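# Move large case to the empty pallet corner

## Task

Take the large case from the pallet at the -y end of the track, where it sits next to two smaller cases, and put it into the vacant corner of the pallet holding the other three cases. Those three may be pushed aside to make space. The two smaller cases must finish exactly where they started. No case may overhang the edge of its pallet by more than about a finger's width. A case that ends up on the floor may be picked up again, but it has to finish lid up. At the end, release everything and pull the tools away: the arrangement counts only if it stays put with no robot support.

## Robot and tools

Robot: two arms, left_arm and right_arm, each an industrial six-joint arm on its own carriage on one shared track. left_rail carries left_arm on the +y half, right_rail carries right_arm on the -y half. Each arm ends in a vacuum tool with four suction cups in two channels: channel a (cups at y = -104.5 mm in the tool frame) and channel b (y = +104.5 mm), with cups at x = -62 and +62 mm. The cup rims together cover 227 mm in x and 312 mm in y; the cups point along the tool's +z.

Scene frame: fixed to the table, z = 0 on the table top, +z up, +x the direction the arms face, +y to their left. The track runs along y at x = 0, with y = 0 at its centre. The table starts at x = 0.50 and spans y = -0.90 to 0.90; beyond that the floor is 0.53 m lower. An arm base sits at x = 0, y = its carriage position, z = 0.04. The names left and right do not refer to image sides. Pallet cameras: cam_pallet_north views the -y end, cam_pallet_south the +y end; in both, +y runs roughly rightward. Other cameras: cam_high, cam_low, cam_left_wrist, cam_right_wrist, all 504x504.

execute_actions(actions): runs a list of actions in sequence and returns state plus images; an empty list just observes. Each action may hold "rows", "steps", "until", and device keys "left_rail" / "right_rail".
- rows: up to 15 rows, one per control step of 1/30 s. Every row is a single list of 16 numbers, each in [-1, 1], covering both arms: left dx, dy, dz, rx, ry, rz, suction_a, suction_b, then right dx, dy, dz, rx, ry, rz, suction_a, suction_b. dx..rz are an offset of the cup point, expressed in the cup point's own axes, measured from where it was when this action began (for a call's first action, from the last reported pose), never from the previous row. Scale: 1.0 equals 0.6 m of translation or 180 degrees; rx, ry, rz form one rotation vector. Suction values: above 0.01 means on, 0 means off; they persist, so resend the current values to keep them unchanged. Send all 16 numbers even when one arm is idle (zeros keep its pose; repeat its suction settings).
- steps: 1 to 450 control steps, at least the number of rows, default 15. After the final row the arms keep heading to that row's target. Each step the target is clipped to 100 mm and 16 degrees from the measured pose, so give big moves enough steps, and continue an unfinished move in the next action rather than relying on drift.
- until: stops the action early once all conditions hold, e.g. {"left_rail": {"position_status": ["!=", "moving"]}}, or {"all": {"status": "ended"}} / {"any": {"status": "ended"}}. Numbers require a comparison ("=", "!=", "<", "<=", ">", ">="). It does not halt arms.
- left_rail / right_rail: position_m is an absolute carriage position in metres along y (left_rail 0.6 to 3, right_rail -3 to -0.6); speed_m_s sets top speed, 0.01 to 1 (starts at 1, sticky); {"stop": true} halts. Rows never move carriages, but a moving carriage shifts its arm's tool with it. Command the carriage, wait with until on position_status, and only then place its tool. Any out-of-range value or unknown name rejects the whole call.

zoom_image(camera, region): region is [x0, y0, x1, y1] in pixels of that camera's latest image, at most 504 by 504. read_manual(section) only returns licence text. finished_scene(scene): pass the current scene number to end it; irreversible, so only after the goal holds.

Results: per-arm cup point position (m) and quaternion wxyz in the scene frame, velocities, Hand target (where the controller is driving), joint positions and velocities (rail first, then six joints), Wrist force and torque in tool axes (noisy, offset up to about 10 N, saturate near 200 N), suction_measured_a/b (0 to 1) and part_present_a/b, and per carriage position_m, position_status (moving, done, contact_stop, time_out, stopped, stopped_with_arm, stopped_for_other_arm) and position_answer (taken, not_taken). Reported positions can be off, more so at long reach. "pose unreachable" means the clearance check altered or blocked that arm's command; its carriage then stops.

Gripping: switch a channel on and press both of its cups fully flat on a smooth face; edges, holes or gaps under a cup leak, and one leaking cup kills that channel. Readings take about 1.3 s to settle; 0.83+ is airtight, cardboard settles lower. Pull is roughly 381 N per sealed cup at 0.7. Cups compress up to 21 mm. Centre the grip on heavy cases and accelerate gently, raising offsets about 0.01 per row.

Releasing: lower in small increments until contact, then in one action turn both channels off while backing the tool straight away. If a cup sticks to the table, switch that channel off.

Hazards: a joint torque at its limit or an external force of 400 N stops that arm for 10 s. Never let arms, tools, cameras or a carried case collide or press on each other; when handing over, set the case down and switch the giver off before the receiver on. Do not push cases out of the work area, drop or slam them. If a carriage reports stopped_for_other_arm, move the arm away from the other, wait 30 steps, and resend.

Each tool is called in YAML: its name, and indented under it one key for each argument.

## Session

execute_actions:
  actions: []

Scene clock: 0.00 s.
left_arm: end_effector_position=(+0.8504, +0.6763, +0.4402) suction_measured_a=0.01 part_present_a=0 suction_measured_b=0.01 part_present_b=0 end_effector_quat_wxyz=(+0.000, +0.001, +1.000, +0.001) end_effector_velocity=(-0.000, +0.000, +0.000) end_effector_angular_velocity=(-0.000, -0.000, +0.000) | right_arm: end_effector_position=(+0.8503, -0.8777, +0.4408) suction_measured_a=0.00 part_present_a=0 suction_measured_b=0.00 part_present_b=0 end_effector_quat_wxyz=(+0.001, -0.000, +1.000, +0.001) end_effector_velocity=(+0.000, -0.000, -0.000) end_effector_angular_velocity=(+0.000, +0.000, +0.000)
Joint positions: left_arm=[ 0.676 -0.239 -1.498  2.091 -2.165 -1.569  1.333] | right_arm=[-0.877 -0.24  -1.499  2.092 -2.166 -1.569  1.331]
Joint velocities: left_arm=[ 0.  0. -0.  0. -0.  0. -0.] | right_arm=[ 0. -0.  0. -0.  0.  0. -0.]
Wrist force (N, on the end effector, along its own x y z axes, offset not removed): no reading
Wrist torque (N m, same axes, about the end effector's origin, offset not removed): no reading
Hand target (left_arm): +0.850, +0.676, +0.440; +0.000, +0.001, +1.000, +0.001
Hand target (right_arm): +0.850, -0.878, +0.441; +0.001, -0.000, +1.000, +0.001
left_rail: position_m=0.676 position_m_goal=0.676 speed_m_s=1.00 position_status=done position_answer=taken refusals=0
right_rail: position_m=-0.877 position_m_goal=-0.877 speed_m_s=1.00 position_status=done position_answer=taken refusals=0

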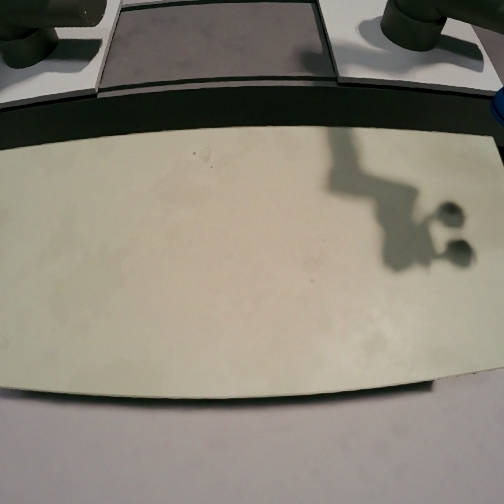

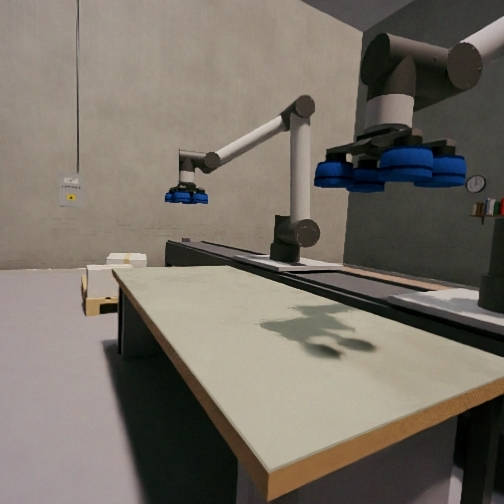

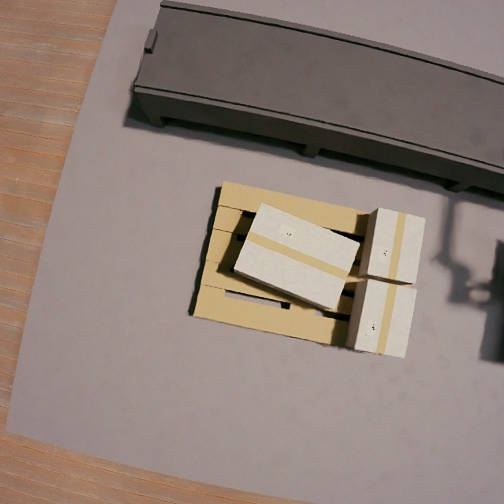

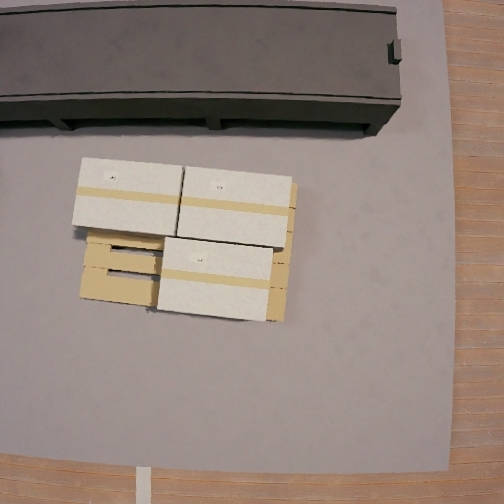

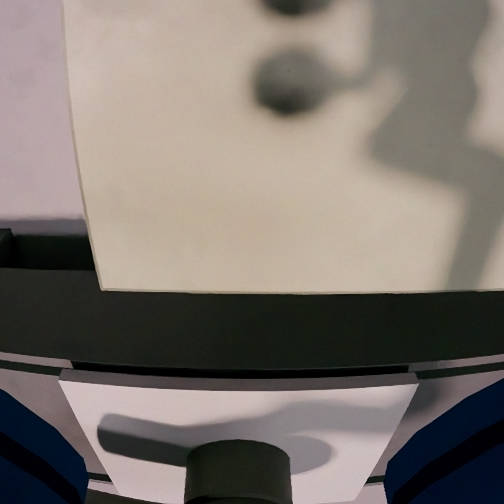

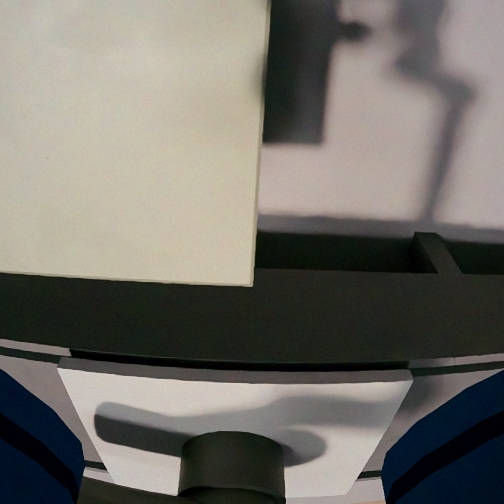

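zoom_image:
  camera: "cam_pallet_south"
  region: [60, 140, 320, 340]

zoom_image:
  camera: "cam_pallet_north"
  region: [210, 190, 390, 330]

Region (60, 140, 320, 340) of cam_pallet_south's 504x504 image, scaled by 1.938, with more detail than that image has; it fills the top 388 rows of this view, and the rest is white.

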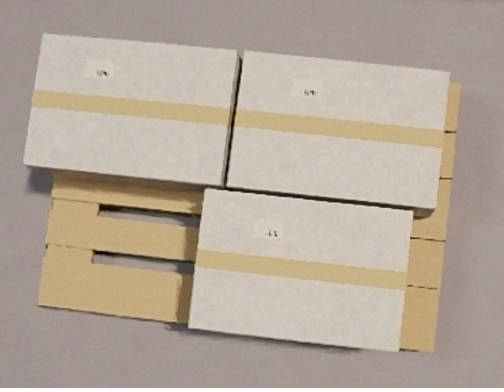

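Region (210, 190, 390, 330) of cam_pallet_north's 504x504 image, scaled by 2.800, with more detail than that image has.

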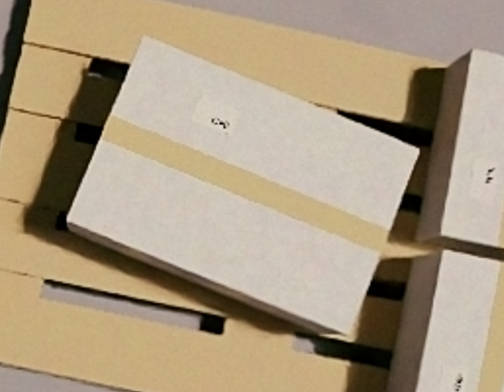

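execute_actions:
  actions:
    - {"left_rail": {"position_m": 3.0}, "right_rail": {"position_m": -3.0}, "steps": 1}

Scene clock: 27.70 s.
left_arm: end_effector_position=(+0.8504, +0.6763, +0.4402) suction_measured_a=0.01 part_present_a=0 suction_measured_b=0.01 part_present_b=0 end_effector_quat_wxyz=(+0.000, +0.001, +1.000, +0.001) end_effector_velocity=(+0.000, +0.007, -0.000) end_effector_angular_velocity=(-0.000, +0.000, -0.000) | right_arm: end_effector_position=(+0.8503, -0.8778, +0.4408) suction_measured_a=0.00 part_present_a=0 suction_measured_b=0.00 part_present_b=0 end_effector_quat_wxyz=(+0.001, -0.000, +1.000, +0.001) end_effector_velocity=(+0.000, -0.009, -0.000) end_effector_angular_velocity=(+0.000, +0.000, +0.000)
Joint positions: left_arm=[ 0.676 -0.239 -1.498  2.091 -2.165 -1.569  1.333] | right_arm=[-0.877 -0.24  -1.499  2.092 -2.166 -1.569  1.331]
Joint velocities: left_arm=[ 0.007 -0.     0.    -0.    -0.    -0.    -0.   ] | right_arm=[-0.009 -0.     0.    -0.     0.     0.    -0.   ]
Wrist force (N, on the end effector, along its own x y z axes, offset not removed): left_arm=[-1.1 -3.2 -1.8] | right_arm=[2.7 -2.4 -1.2]
Wrist torque (N m, same axes, about the end effector's origin, offset not removed): left_arm=[-0.54 0.18 0.03] | right_arm=[-0.64 -0.25 0.30]
Hand target (left_arm): +0.850, +0.678, +0.440; +0.000, +0.001, +1.000, +0.001
Hand target (right_arm): +0.850, -0.880, +0.441; +0.001, -0.000, +1.000, +0.001
left_rail: position_m=0.676 position_m_goal=3.000 speed_m_s=1.00 position_status=moving position_answer=taken refusals=0
right_rail: position_m=-0.877 position_m_goal=-3.000 speed_m_s=1.00 position_status=moving position_answer=taken refusals=0

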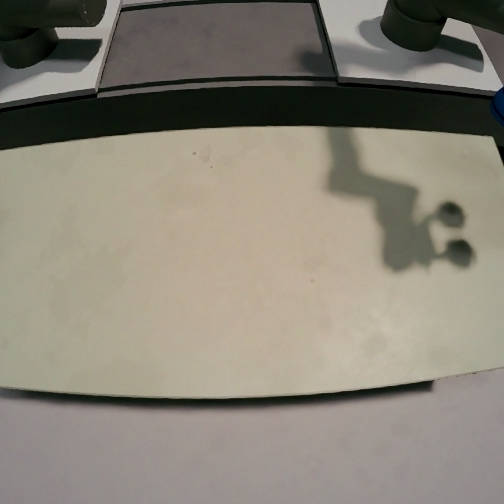

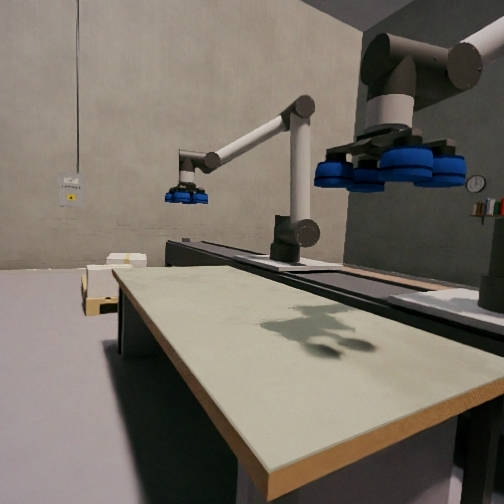

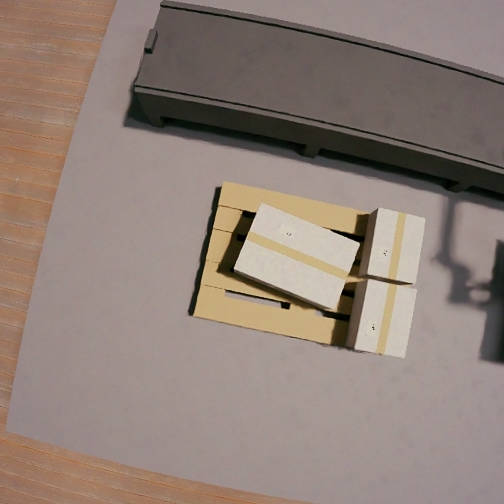

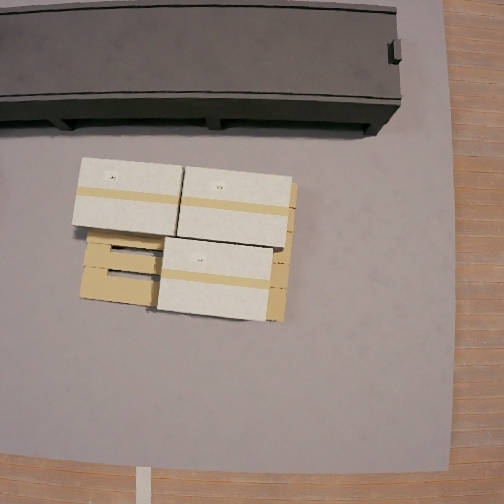

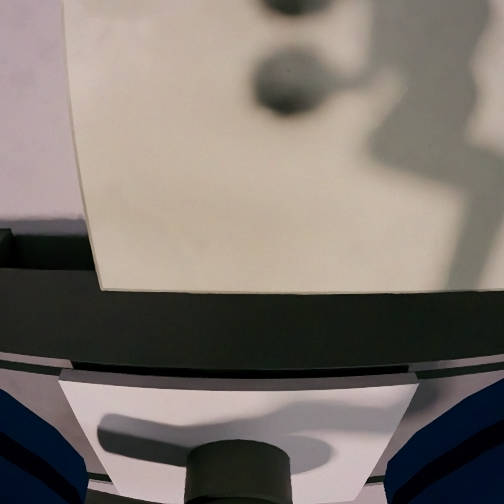

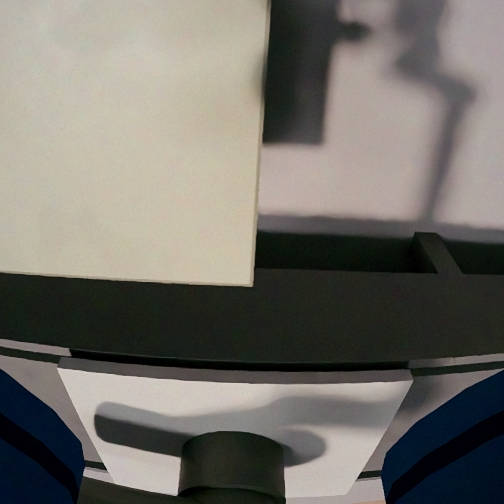

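execute_actions:
  actions: []

execute_actions:
  actions:
    - {"rows": [[-0.013,-0.017,0.018,0,0,0.001,0,0,-0.004,0.019,0.018,0,0,0.001,0,0],[-0.032,-0.042,0.044,0,0,0.002,0,0,-0.01,0.049,0.044,0,0,0.003,0,0],[-0.064,-0.085,0.088,0,0,0.003,0,0,-0.02,0.097,0.088,0,0,0.005,0,0],[-0.1,-0.136,0.141,0,0,0.005,0,0,-0.031,0.155,0.142,0,0,0.009,0,0],[-0.146,-0.195,0.203,0,0,0.007,0,0,-0.045,0.223,0.204,0,0,0.012,0,0],[-0.2,-0.27,0.28,0,0,0.01,0,0,-0.063,0.31,0.283,0,0,0.017,0,0],[-0.636,-0.847,0.883,0,0,0.029,0,0,-0.196,0.97,0.885,0,0,0.054,0,0]], "steps": 46}

Scene clock: 35.83 s.
left_arm: end_effector_position=(+0.8504, +3.0001, +0.4402) suction_measured_a=0.01 part_present_a=0 suction_measured_b=0.01 part_present_b=0 end_effector_quat_wxyz=(+0.000, +0.001, +1.000, +0.001) end_effector_velocity=(-0.000, +0.000, +0.000) end_effector_angular_velocity=(-0.000, -0.000, -0.000) | right_arm: end_effector_position=(+0.8503, -3.0008, +0.4408) suction_measured_a=0.00 part_present_a=0 suction_measured_b=0.00 part_present_b=0 end_effector_quat_wxyz=(+0.001, -0.000, +1.000, +0.001) end_effector_velocity=(+0.000, +0.000, -0.000) end_effector_angular_velocity=(+0.000, +0.000, +0.000)
Joint positions: left_arm=[ 3.    -0.239 -1.498  2.091 -2.165 -1.569  1.333] | right_arm=[-3.    -0.24  -1.499  2.092 -2.166 -1.569  1.331]
Joint velocities: left_arm=[ 0.  0. -0.  0.  0.  0.  0.] | right_arm=[ 0.  0.  0. -0.  0.  0.  0.]
Wrist force (N, on the end effector, along its own x y z axes, offset not removed): left_arm=[-3.5 -4.4 -2.0] | right_arm=[3.4 -7.0 -5.5]
Wrist torque (N m, same axes, about the end effector's origin, offset not removed): left_arm=[-0.69 0.46 0.02] | right_arm=[-1.09 -0.31 0.36]
Hand target (left_arm): +0.850, +3.000, +0.440; +0.000, +0.001, +1.000, +0.001
Hand target (right_arm): +0.850, -3.001, +0.441; +0.001, -0.000, +1.000, +0.001
left_rail: position_m=3.000 position_m_goal=3.000 speed_m_s=1.00 position_status=done position_answer=taken refusals=0
right_rail: position_m=-3.000 position_m_goal=-3.000 speed_m_s=1.00 position_status=done position_answer=taken refusals=0

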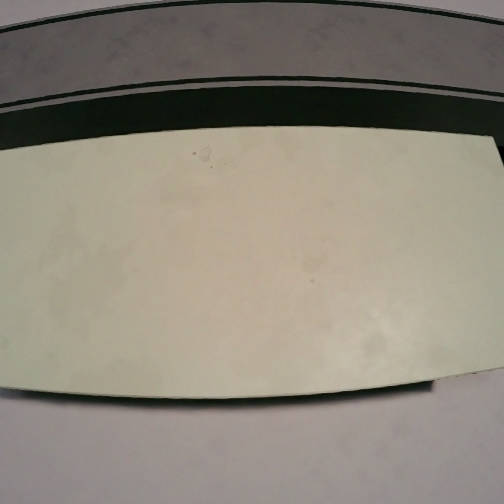

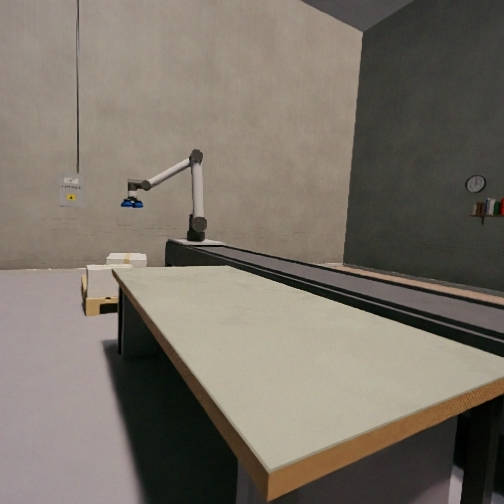

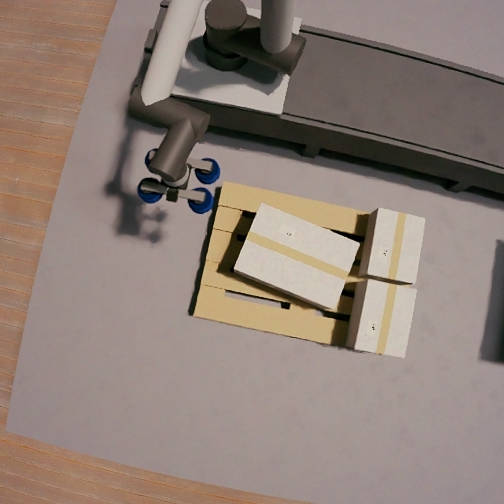

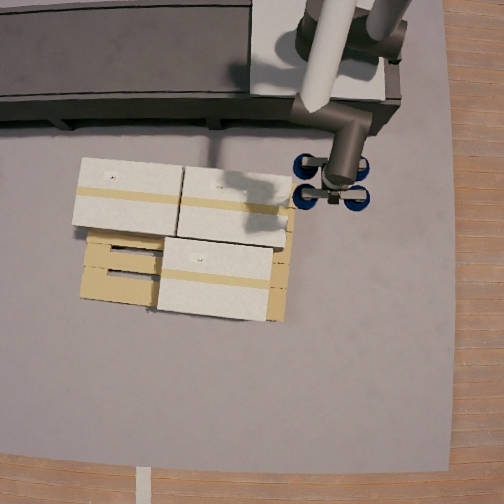

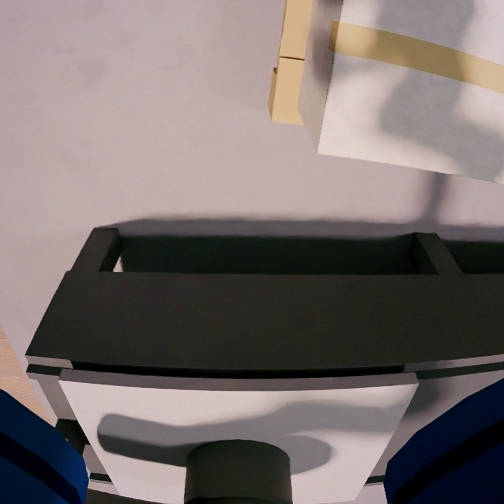

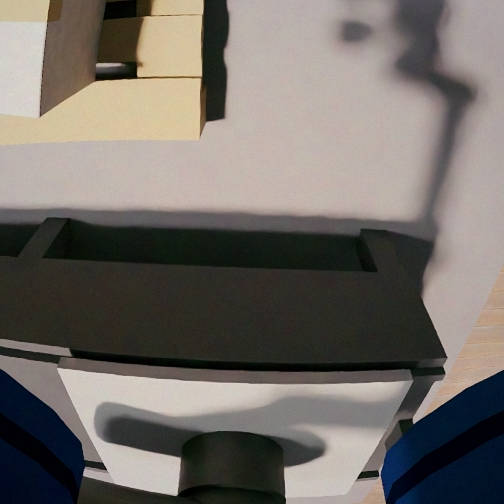

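Scene clock: 37.37 s.
left_arm: end_effector_position=(+1.1981, +2.5191, -0.0608) suction_measured_a=0.01 part_present_a=0 suction_measured_b=0.01 part_present_b=0 end_effector_quat_wxyz=(+0.001, +0.046, +0.999, +0.001) end_effector_velocity=(+0.244, -0.234, -0.262) end_effector_angular_velocity=(-0.002, -0.003, -0.001) | right_arm: end_effector_position=(+0.9569, -2.4361, -0.0731) suction_measured_a=0.00 part_present_a=0 suction_measured_b=0.00 part_present_b=0 end_effector_quat_wxyz=(+0.001, +0.084, +0.996, +0.002) end_effector_velocity=(+0.094, +0.165, -0.160) end_effector_angular_velocity=(-0.003, -0.003, -0.004)
Joint positions: left_arm=[ 3.    -0.538 -0.667  1.592 -2.496 -1.569  1.125] | right_arm=[-3.     0.35  -0.766  1.896 -2.703 -1.569  2.089]
Joint velocities: left_arm=[ 0.    -0.059  0.464 -0.582  0.114  0.    -0.058] | right_arm=[ 0.     0.113  0.265 -0.278  0.012 -0.004  0.117]
Wrist force (N, on the end effector, along its own x y z axes, offset not removed): left_arm=[-2.6 -7.2 4.8] | right_arm=[2.2 -2.4 0.5]
Wrist torque (N m, same axes, about the end effector's origin, offset not removed): left_arm=[-1.02 0.15 0.06] | right_arm=[-0.66 -0.16 0.41]
Hand target (left_arm): +1.226, +2.494, -0.088; +0.001, +0.046, +0.999, +0.000
Hand target (right_arm): +0.967, -2.419, -0.089; +0.001, +0.085, +0.996, +0.001
Off the commanded pose (left_arm): 0.052 m, 0 deg.
Off the commanded pose (right_arm): 0.027 m, 0 deg.
left_rail: position_m=3.000 position_m_goal=3.000 speed_m_s=1.00 position_status=done position_answer=taken refusals=0
right_rail: position_m=-3.000 position_m_goal=-3.000 speed_m_s=1.00 position_status=done position_answer=taken refusals=0

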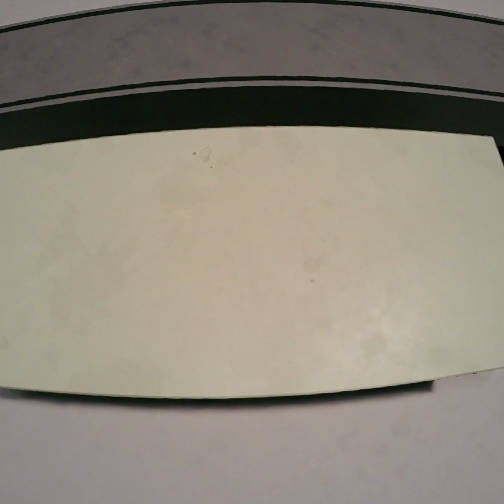

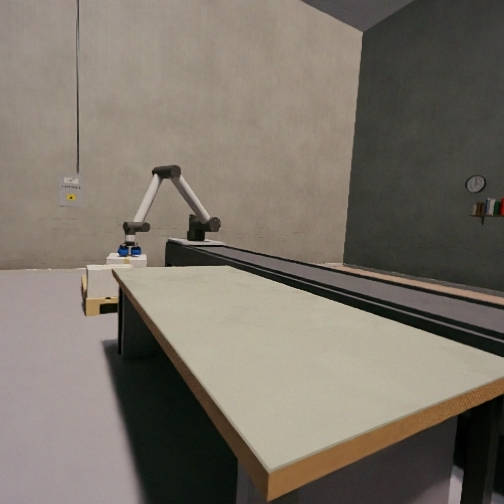

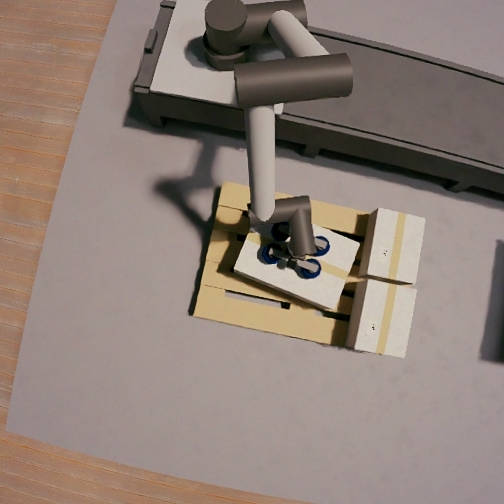

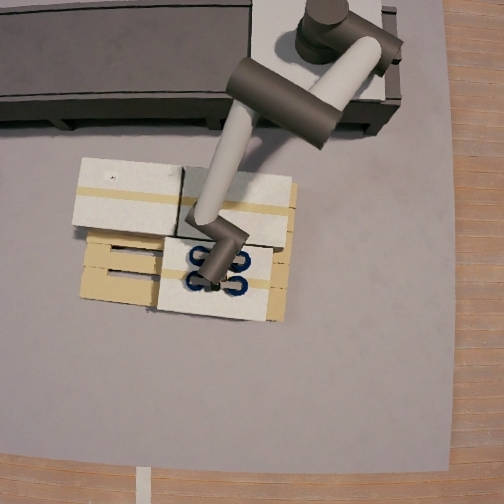

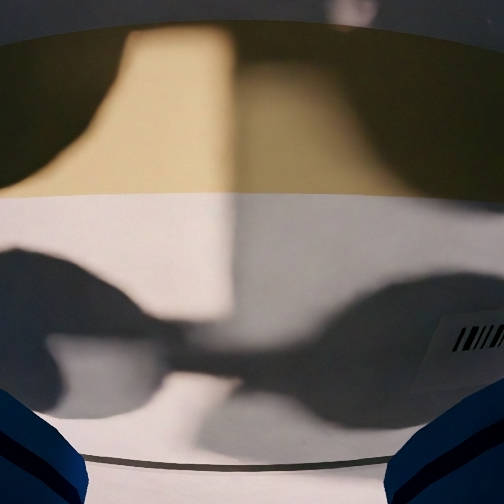

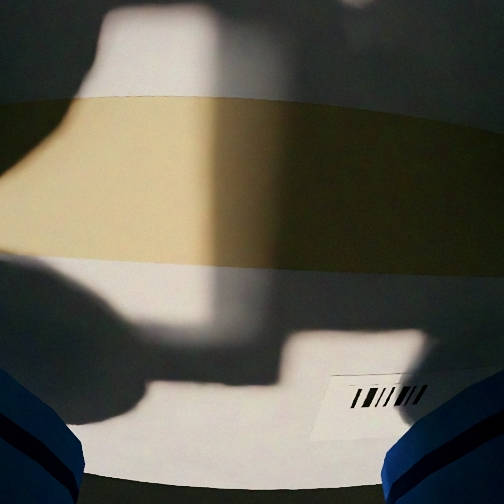

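execute_actions:
  actions: []

Scene clock: 51.73 s.
left_arm: end_effector_position=(+1.2257, +2.4942, -0.0877) suction_measured_a=0.01 part_present_a=0 suction_measured_b=0.01 part_present_b=0 end_effector_quat_wxyz=(+0.001, +0.046, +0.999, +0.000) end_effector_velocity=(-0.000, +0.000, -0.000) end_effector_angular_velocity=(+0.000, +0.000, +0.000) | right_arm: end_effector_position=(+0.9671, -2.4194, -0.0893) suction_measured_a=0.00 part_present_a=0 suction_measured_b=0.00 part_present_b=0 end_effector_quat_wxyz=(+0.001, +0.085, +0.996, +0.001) end_effector_velocity=(+0.000, +0.000, +0.000) end_effector_angular_velocity=(+0.000, -0.000, +0.000)
Joint positions: left_arm=[ 3.    -0.544 -0.617  1.526 -2.481 -1.569  1.119] | right_arm=[-3.     0.361 -0.739  1.866 -2.7   -1.569  2.101]
Joint velocities: left_arm=[ 0.  0.  0. -0.  0. -0. -0.] | right_arm=[ 0.  0. -0.  0. -0.  0. -0.]
Wrist force (N, on the end effector, along its own x y z axes, offset not removed): left_arm=[-0.7 -3.8 -1.2] | right_arm=[0.5 -7.4 -3.6]
Wrist torque (N m, same axes, about the end effector's origin, offset not removed): left_arm=[-0.65 0.04 -0.06] | right_arm=[-1.14 0.03 0.31]
Hand target (left_arm): +1.226, +2.494, -0.088; +0.001, +0.046, +0.999, +0.000
Hand target (right_arm): +0.967, -2.419, -0.089; +0.001, +0.085, +0.996, +0.001
Off the commanded pose (left_arm): 0.007 m, 0 deg.
Off the commanded pose (right_arm): 0.002 m, 0 deg.
left_rail: position_m=3.000 position_m_goal=3.000 speed_m_s=1.00 position_status=done position_answer=taken refusals=0
right_rail: position_m=-3.000 position_m_goal=-3.000 speed_m_s=1.00 position_status=done position_answer=taken refusals=0

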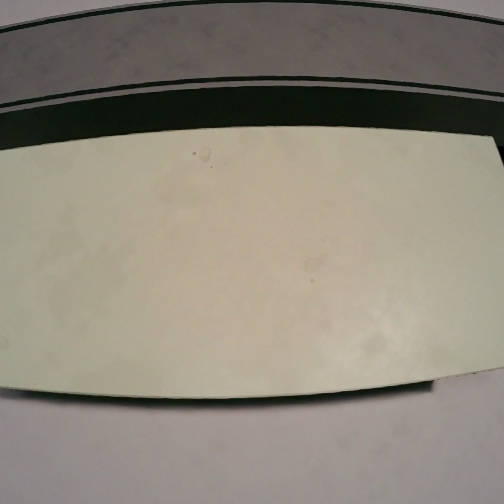

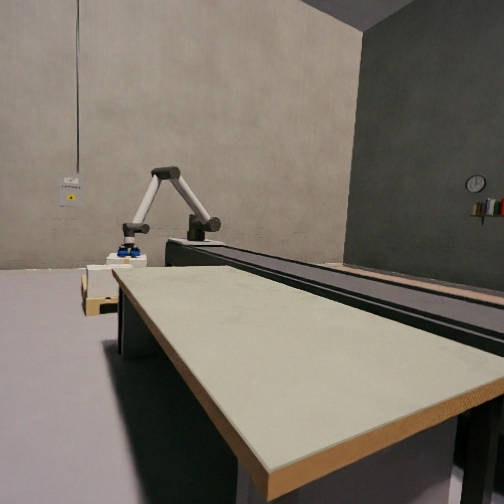

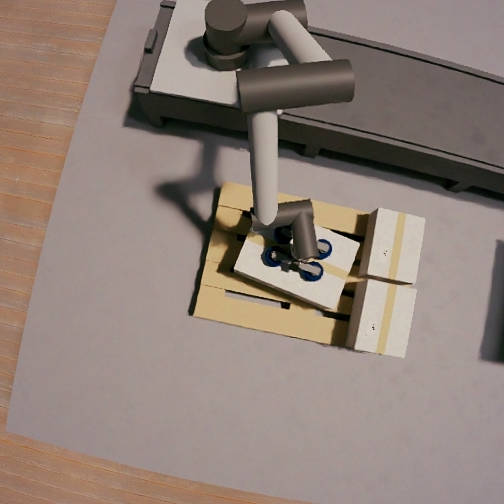

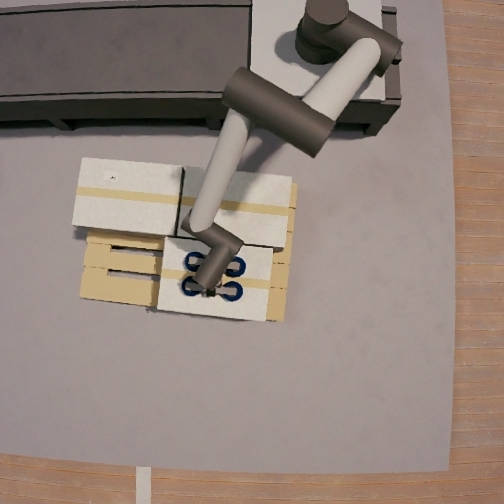

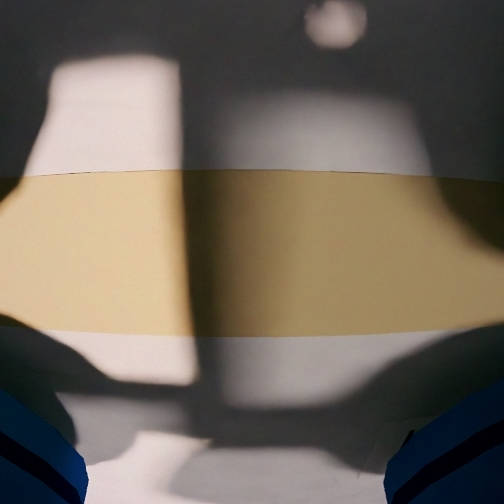

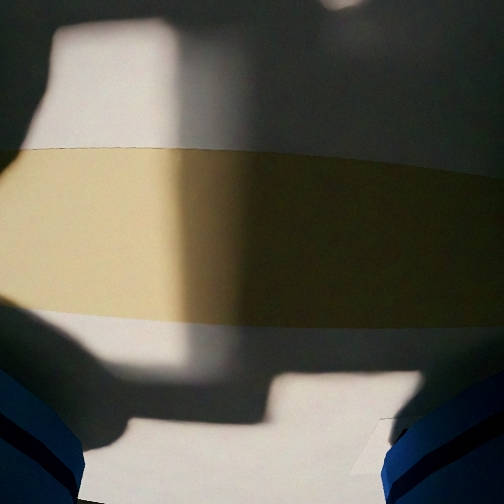

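zoom_image:
  camera: "cam_pallet_north"
  region: [180, 170, 440, 370]

zoom_image:
  camera: "cam_pallet_south"
  region: [60, 140, 320, 340]

zoom_image:
  camera: "cam_low"
  region: [70, 220, 190, 320]

Region (180, 170, 440, 370) of cam_pallet_north's 504x504 image, scaled by 1.938, with more detail than that image has; it fills the top 388 rows of this view, and the rest is white.

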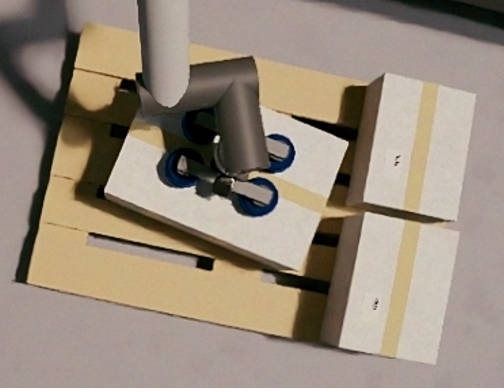

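Region (60, 140, 320, 340) of cam_pallet_south's 504x504 image, scaled by 1.938, with more detail than that image has; it fills the top 388 rows of this view, and the rest is white.

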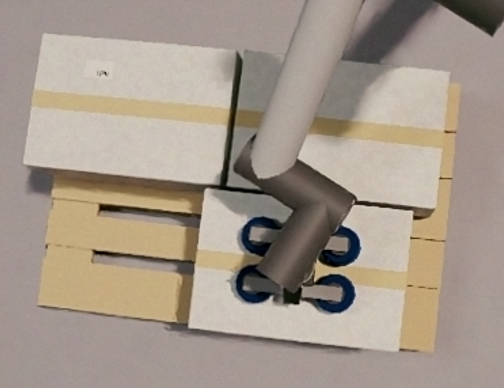

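Region (70, 220, 190, 320) of cam_low's 504x504 image, scaled by 4.200, with more detail than that image has.

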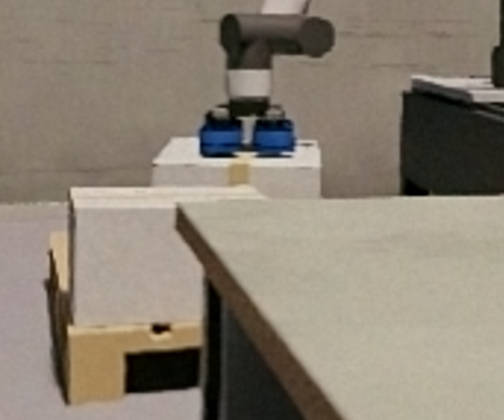

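execute_actions:
  actions:
    - {"rows": [[0,0,0.005,0,0,0,1,1,0,0,0.005,0,0,0,1,1],[0,0,0.011,0,0,0,1,1,0,0,0.009,0,0,0,1,1]], "steps": 6}

Scene clock: 59.37 s.
left_arm: end_effector_position=(+1.2256, +2.4943, -0.0926) suction_measured_a=0.01 part_present_a=0 suction_measured_b=0.01 part_present_b=0 end_effector_quat_wxyz=(+0.001, +0.046, +0.999, +0.000) end_effector_velocity=(-0.000, +0.000, -0.019) end_effector_angular_velocity=(-0.000, -0.000, +0.000) | right_arm: end_effector_position=(+0.9671, -2.4194, -0.0933) suction_measured_a=0.00 part_present_a=0 suction_measured_b=0.00 part_present_b=0 end_effector_quat_wxyz=(+0.001, +0.085, +0.996, +0.001) end_effector_velocity=(+0.000, +0.000, -0.015) end_effector_angular_velocity=(+0.000, -0.000, +0.000)
Joint positions: left_arm=[ 3.    -0.544 -0.613  1.526 -2.485 -1.569  1.119] | right_arm=[-3.     0.361 -0.735  1.866 -2.704 -1.569  2.101]
Joint velocities: left_arm=[ 0.     0.     0.017 -0.002 -0.015  0.    -0.   ] | right_arm=[ 0.     0.     0.016 -0.002 -0.015 -0.     0.   ]
Wrist force (N, on the end effector, along its own x y z axes, offset not removed): left_arm=[-0.4 -2.1 0.4] | right_arm=[2.7 -4.7 -1.4]
Wrist torque (N m, same axes, about the end effector's origin, offset not removed): left_arm=[-0.48 -0.03 0.03] | right_arm=[-0.81 -0.23 0.41]
Hand target (left_arm): +1.226, +2.494, -0.094; +0.001, +0.046, +0.999, +0.000
Hand target (right_arm): +0.967, -2.419, -0.095; +0.001, +0.085, +0.996, +0.001
Off the commanded pose (left_arm): 0.002 m, 0 deg.
Off the commanded pose (right_arm): 0.001 m, 0 deg.
left_rail: position_m=3.000 position_m_goal=3.000 speed_m_s=1.00 position_status=done position_answer=taken refusals=0
right_rail: position_m=-3.000 position_m_goal=-3.000 speed_m_s=1.00 position_status=done position_answer=taken refusals=0

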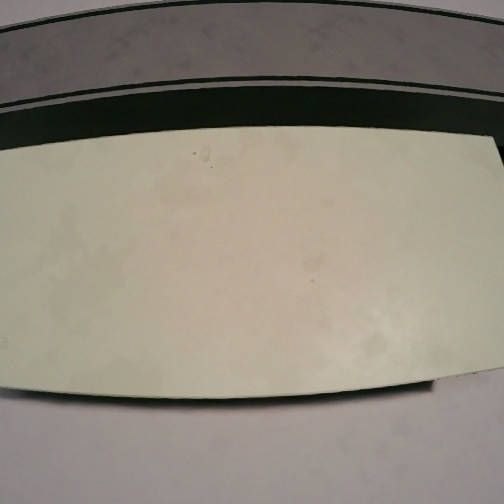

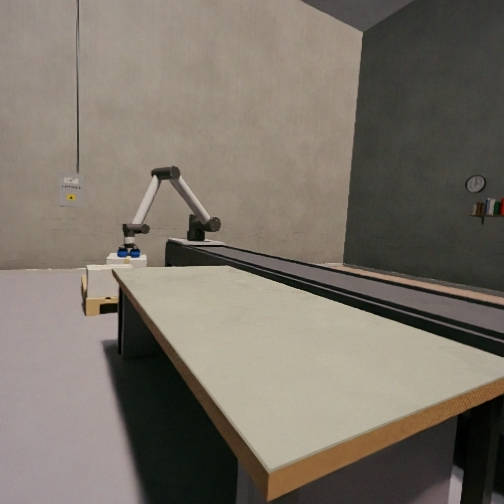

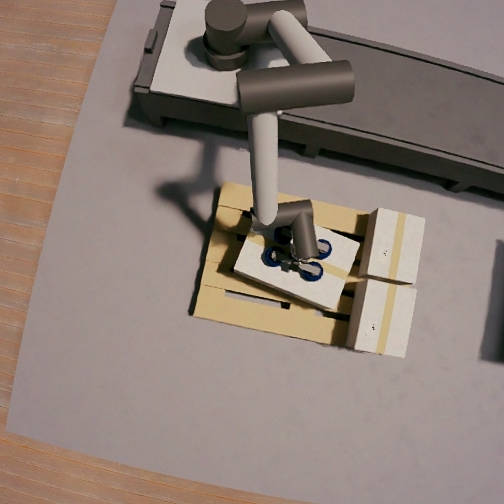

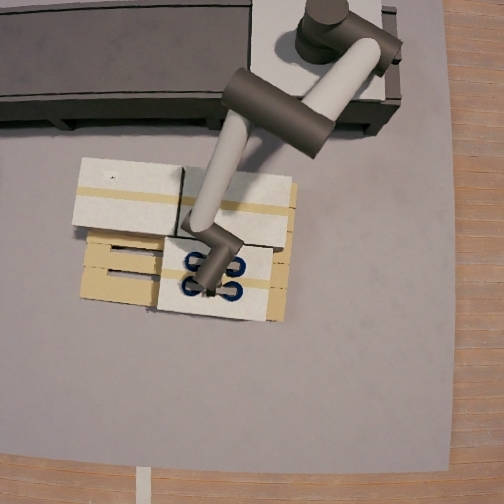

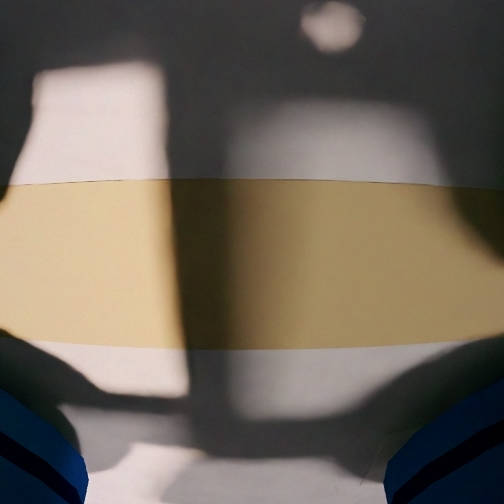

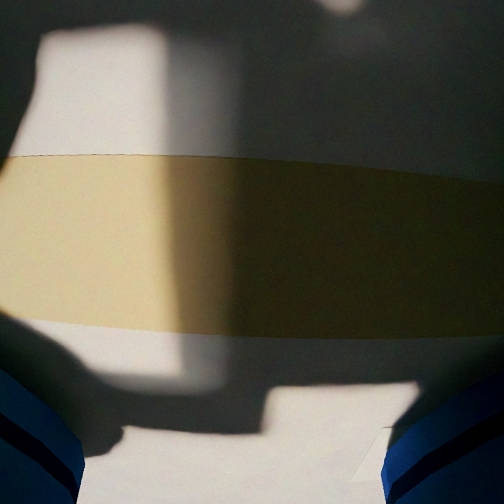

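execute_actions:
  actions:
    - {"rows": [[0,0,0.01,0,0,0,1,1,0,0,0.01,0,0,0,1,1],[0,0,0.017,0,0,0,1,1,0,0,0.016,0,0,0,1,1],[0,0,0.023,0,0,0,1,1,0,0,0.022,0,0,0,1,1]], "steps": 4}

zoom_image:
  camera: "cam_low"
  region: [100, 235, 160, 285]

Scene clock: 63.70 s.
left_arm: end_effector_position=(+1.2257, +2.4942, -0.0989) suction_measured_a=0.01 part_present_a=0 suction_measured_b=0.01 part_present_b=0 end_effector_quat_wxyz=(+0.001, +0.046, +0.999, +0.000) end_effector_velocity=(-0.001, +0.001, -0.065) end_effector_angular_velocity=(+0.001, +0.002, +0.000) | right_arm: end_effector_position=(+0.9671, -2.4194, -0.0993) suction_measured_a=0.00 part_present_a=0 suction_measured_b=0.00 part_present_b=0 end_effector_quat_wxyz=(+0.001, +0.085, +0.996, +0.001) end_effector_velocity=(-0.001, -0.001, -0.063) end_effector_angular_velocity=(-0.001, +0.003, +0.000)
Joint positions: left_arm=[ 3.    -0.544 -0.607  1.525 -2.49  -1.569  1.119] | right_arm=[-3.     0.361 -0.728  1.865 -2.71  -1.569  2.101]
Joint velocities: left_arm=[ 0.     0.     0.059 -0.008 -0.049 -0.     0.   ] | right_arm=[ 0.    -0.     0.069 -0.008 -0.057 -0.    -0.   ]
Wrist force (N, on the end effector, along its own x y z axes, offset not removed): left_arm=[0.5 -4.8 -3.5] | right_arm=[3.8 -3.1 -5.2]
Wrist torque (N m, same axes, about the end effector's origin, offset not removed): left_arm=[-0.78 -0.12 0.05] | right_arm=[-0.60 -0.38 0.37]
Hand target (left_arm): +1.226, +2.494, -0.106; +0.001, +0.046, +0.999, +0.000
Hand target (right_arm): +0.967, -2.419, -0.106; +0.001, +0.085, +0.996, +0.001
Off the commanded pose (left_arm): 0.007 m, 0 deg.
Off the commanded pose (right_arm): 0.007 m, 0 deg.
left_rail: position_m=3.000 position_m_goal=3.000 speed_m_s=1.00 position_status=done position_answer=taken refusals=0
right_rail: position_m=-3.000 position_m_goal=-3.000 speed_m_s=1.00 position_status=done position_answer=taken refusals=0

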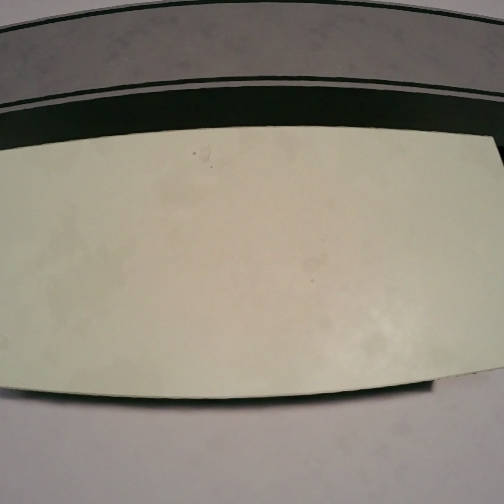

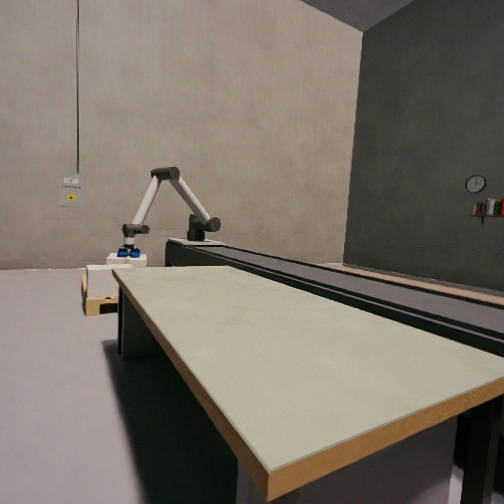

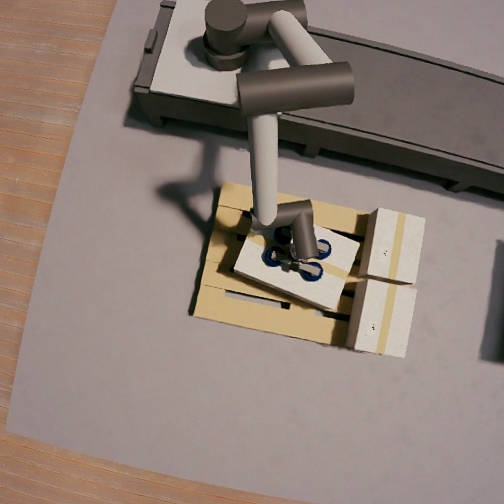

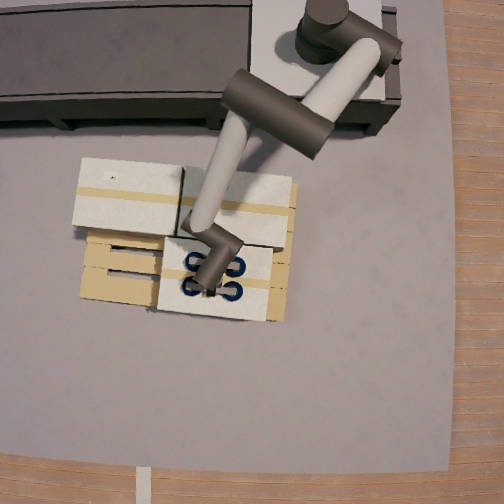

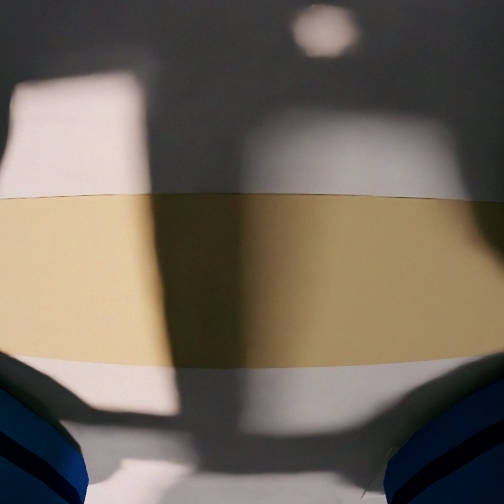

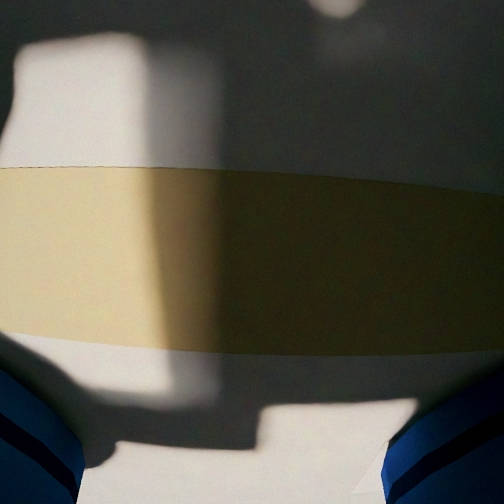

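Region (100, 235, 160, 285) of cam_low's 504x504 image, scaled by 8.400, with more detail than that image has.

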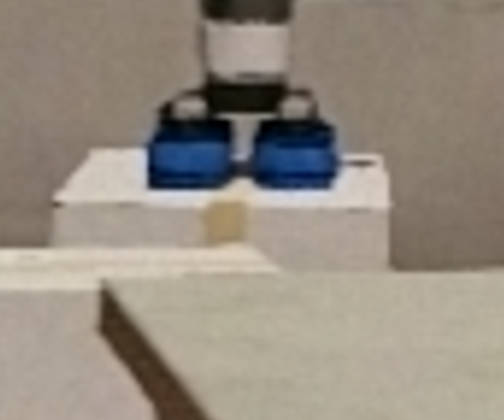

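execute_actions:
  actions: []

Scene clock: 66.87 s.
left_arm: end_effector_position=(+1.2256, +2.4943, -0.1063) suction_measured_a=1.00 part_present_a=1 suction_measured_b=1.00 part_present_b=1 end_effector_quat_wxyz=(+0.001, +0.046, +0.999, +0.000) end_effector_velocity=(+0.000, +0.000, +0.000) end_effector_angular_velocity=(-0.000, -0.000, +0.000) | right_arm: end_effector_position=(+0.9670, -2.4195, -0.1064) suction_measured_a=0.95 part_present_a=1 suction_measured_b=0.95 part_present_b=1 end_effector_quat_wxyz=(+0.001, +0.085, +0.996, +0.001) end_effector_velocity=(+0.000, +0.000, +0.000) end_effector_angular_velocity=(+0.000, -0.000, +0.000)
Joint positions: left_arm=[ 3.    -0.544 -0.6    1.524 -2.496 -1.569  1.119] | right_arm=[-3.     0.361 -0.72   1.864 -2.717 -1.569  2.101]
Joint velocities: left_arm=[ 0.  0. -0.  0. -0. -0.  0.] | right_arm=[ 0. -0. -0. -0.  0. -0. -0.]
Wrist force (N, on the end effector, along its own x y z axes, offset not removed): left_arm=[-0.9 -4.7 27.8] | right_arm=[2.7 -4.9 31.4]
Wrist torque (N m, same axes, about the end effector's origin, offset not removed): left_arm=[6.80 1.10 0.00] | right_arm=[5.13 1.64 0.34]
Hand target (left_arm): +1.226, +2.494, -0.106; +0.001, +0.046, +0.999, +0.000
Hand target (right_arm): +0.967, -2.419, -0.106; +0.001, +0.085, +0.996, +0.001
Off the commanded pose (left_arm): 0.000 m, 0 deg.
Off the commanded pose (right_arm): 0.000 m, 0 deg.
left_rail: position_m=3.000 position_m_goal=3.000 speed_m_s=1.00 position_status=done position_answer=taken refusals=0
right_rail: position_m=-3.000 position_m_goal=-3.000 speed_m_s=1.00 position_status=done position_answer=taken refusals=0

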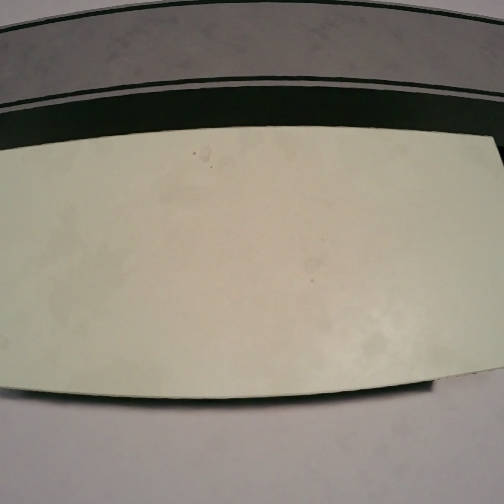

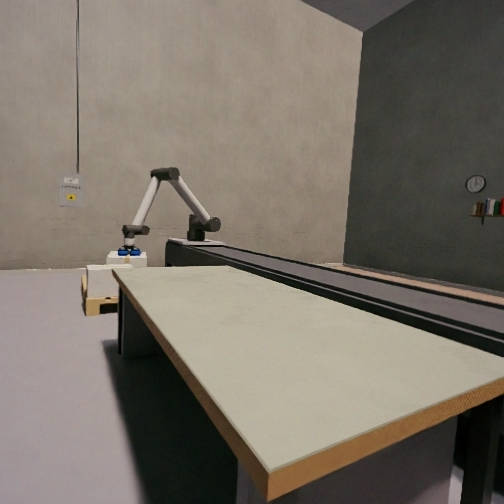

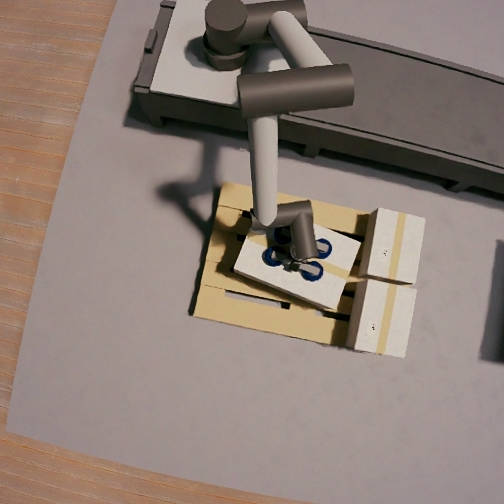

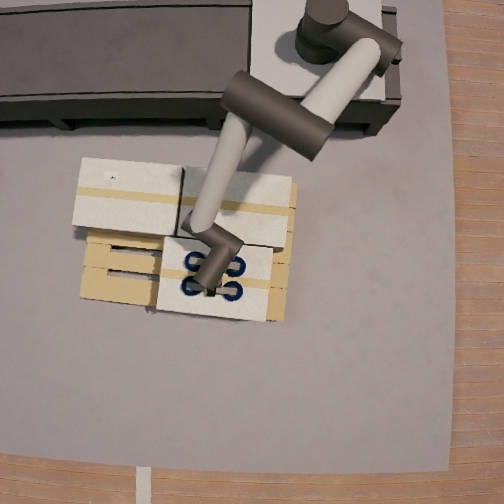

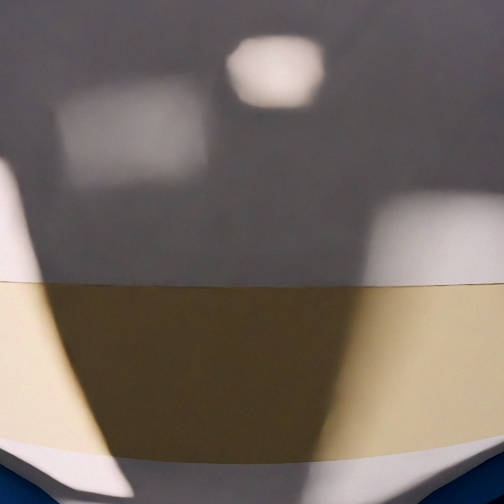

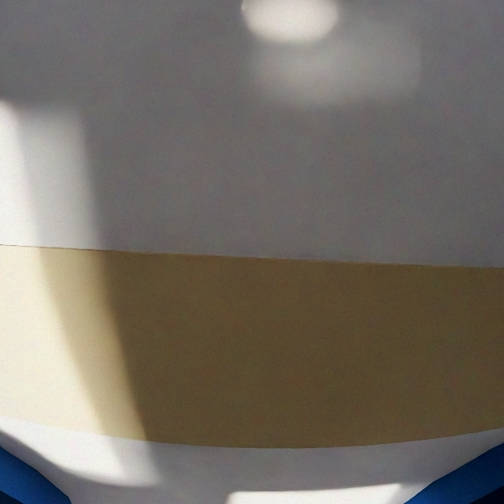

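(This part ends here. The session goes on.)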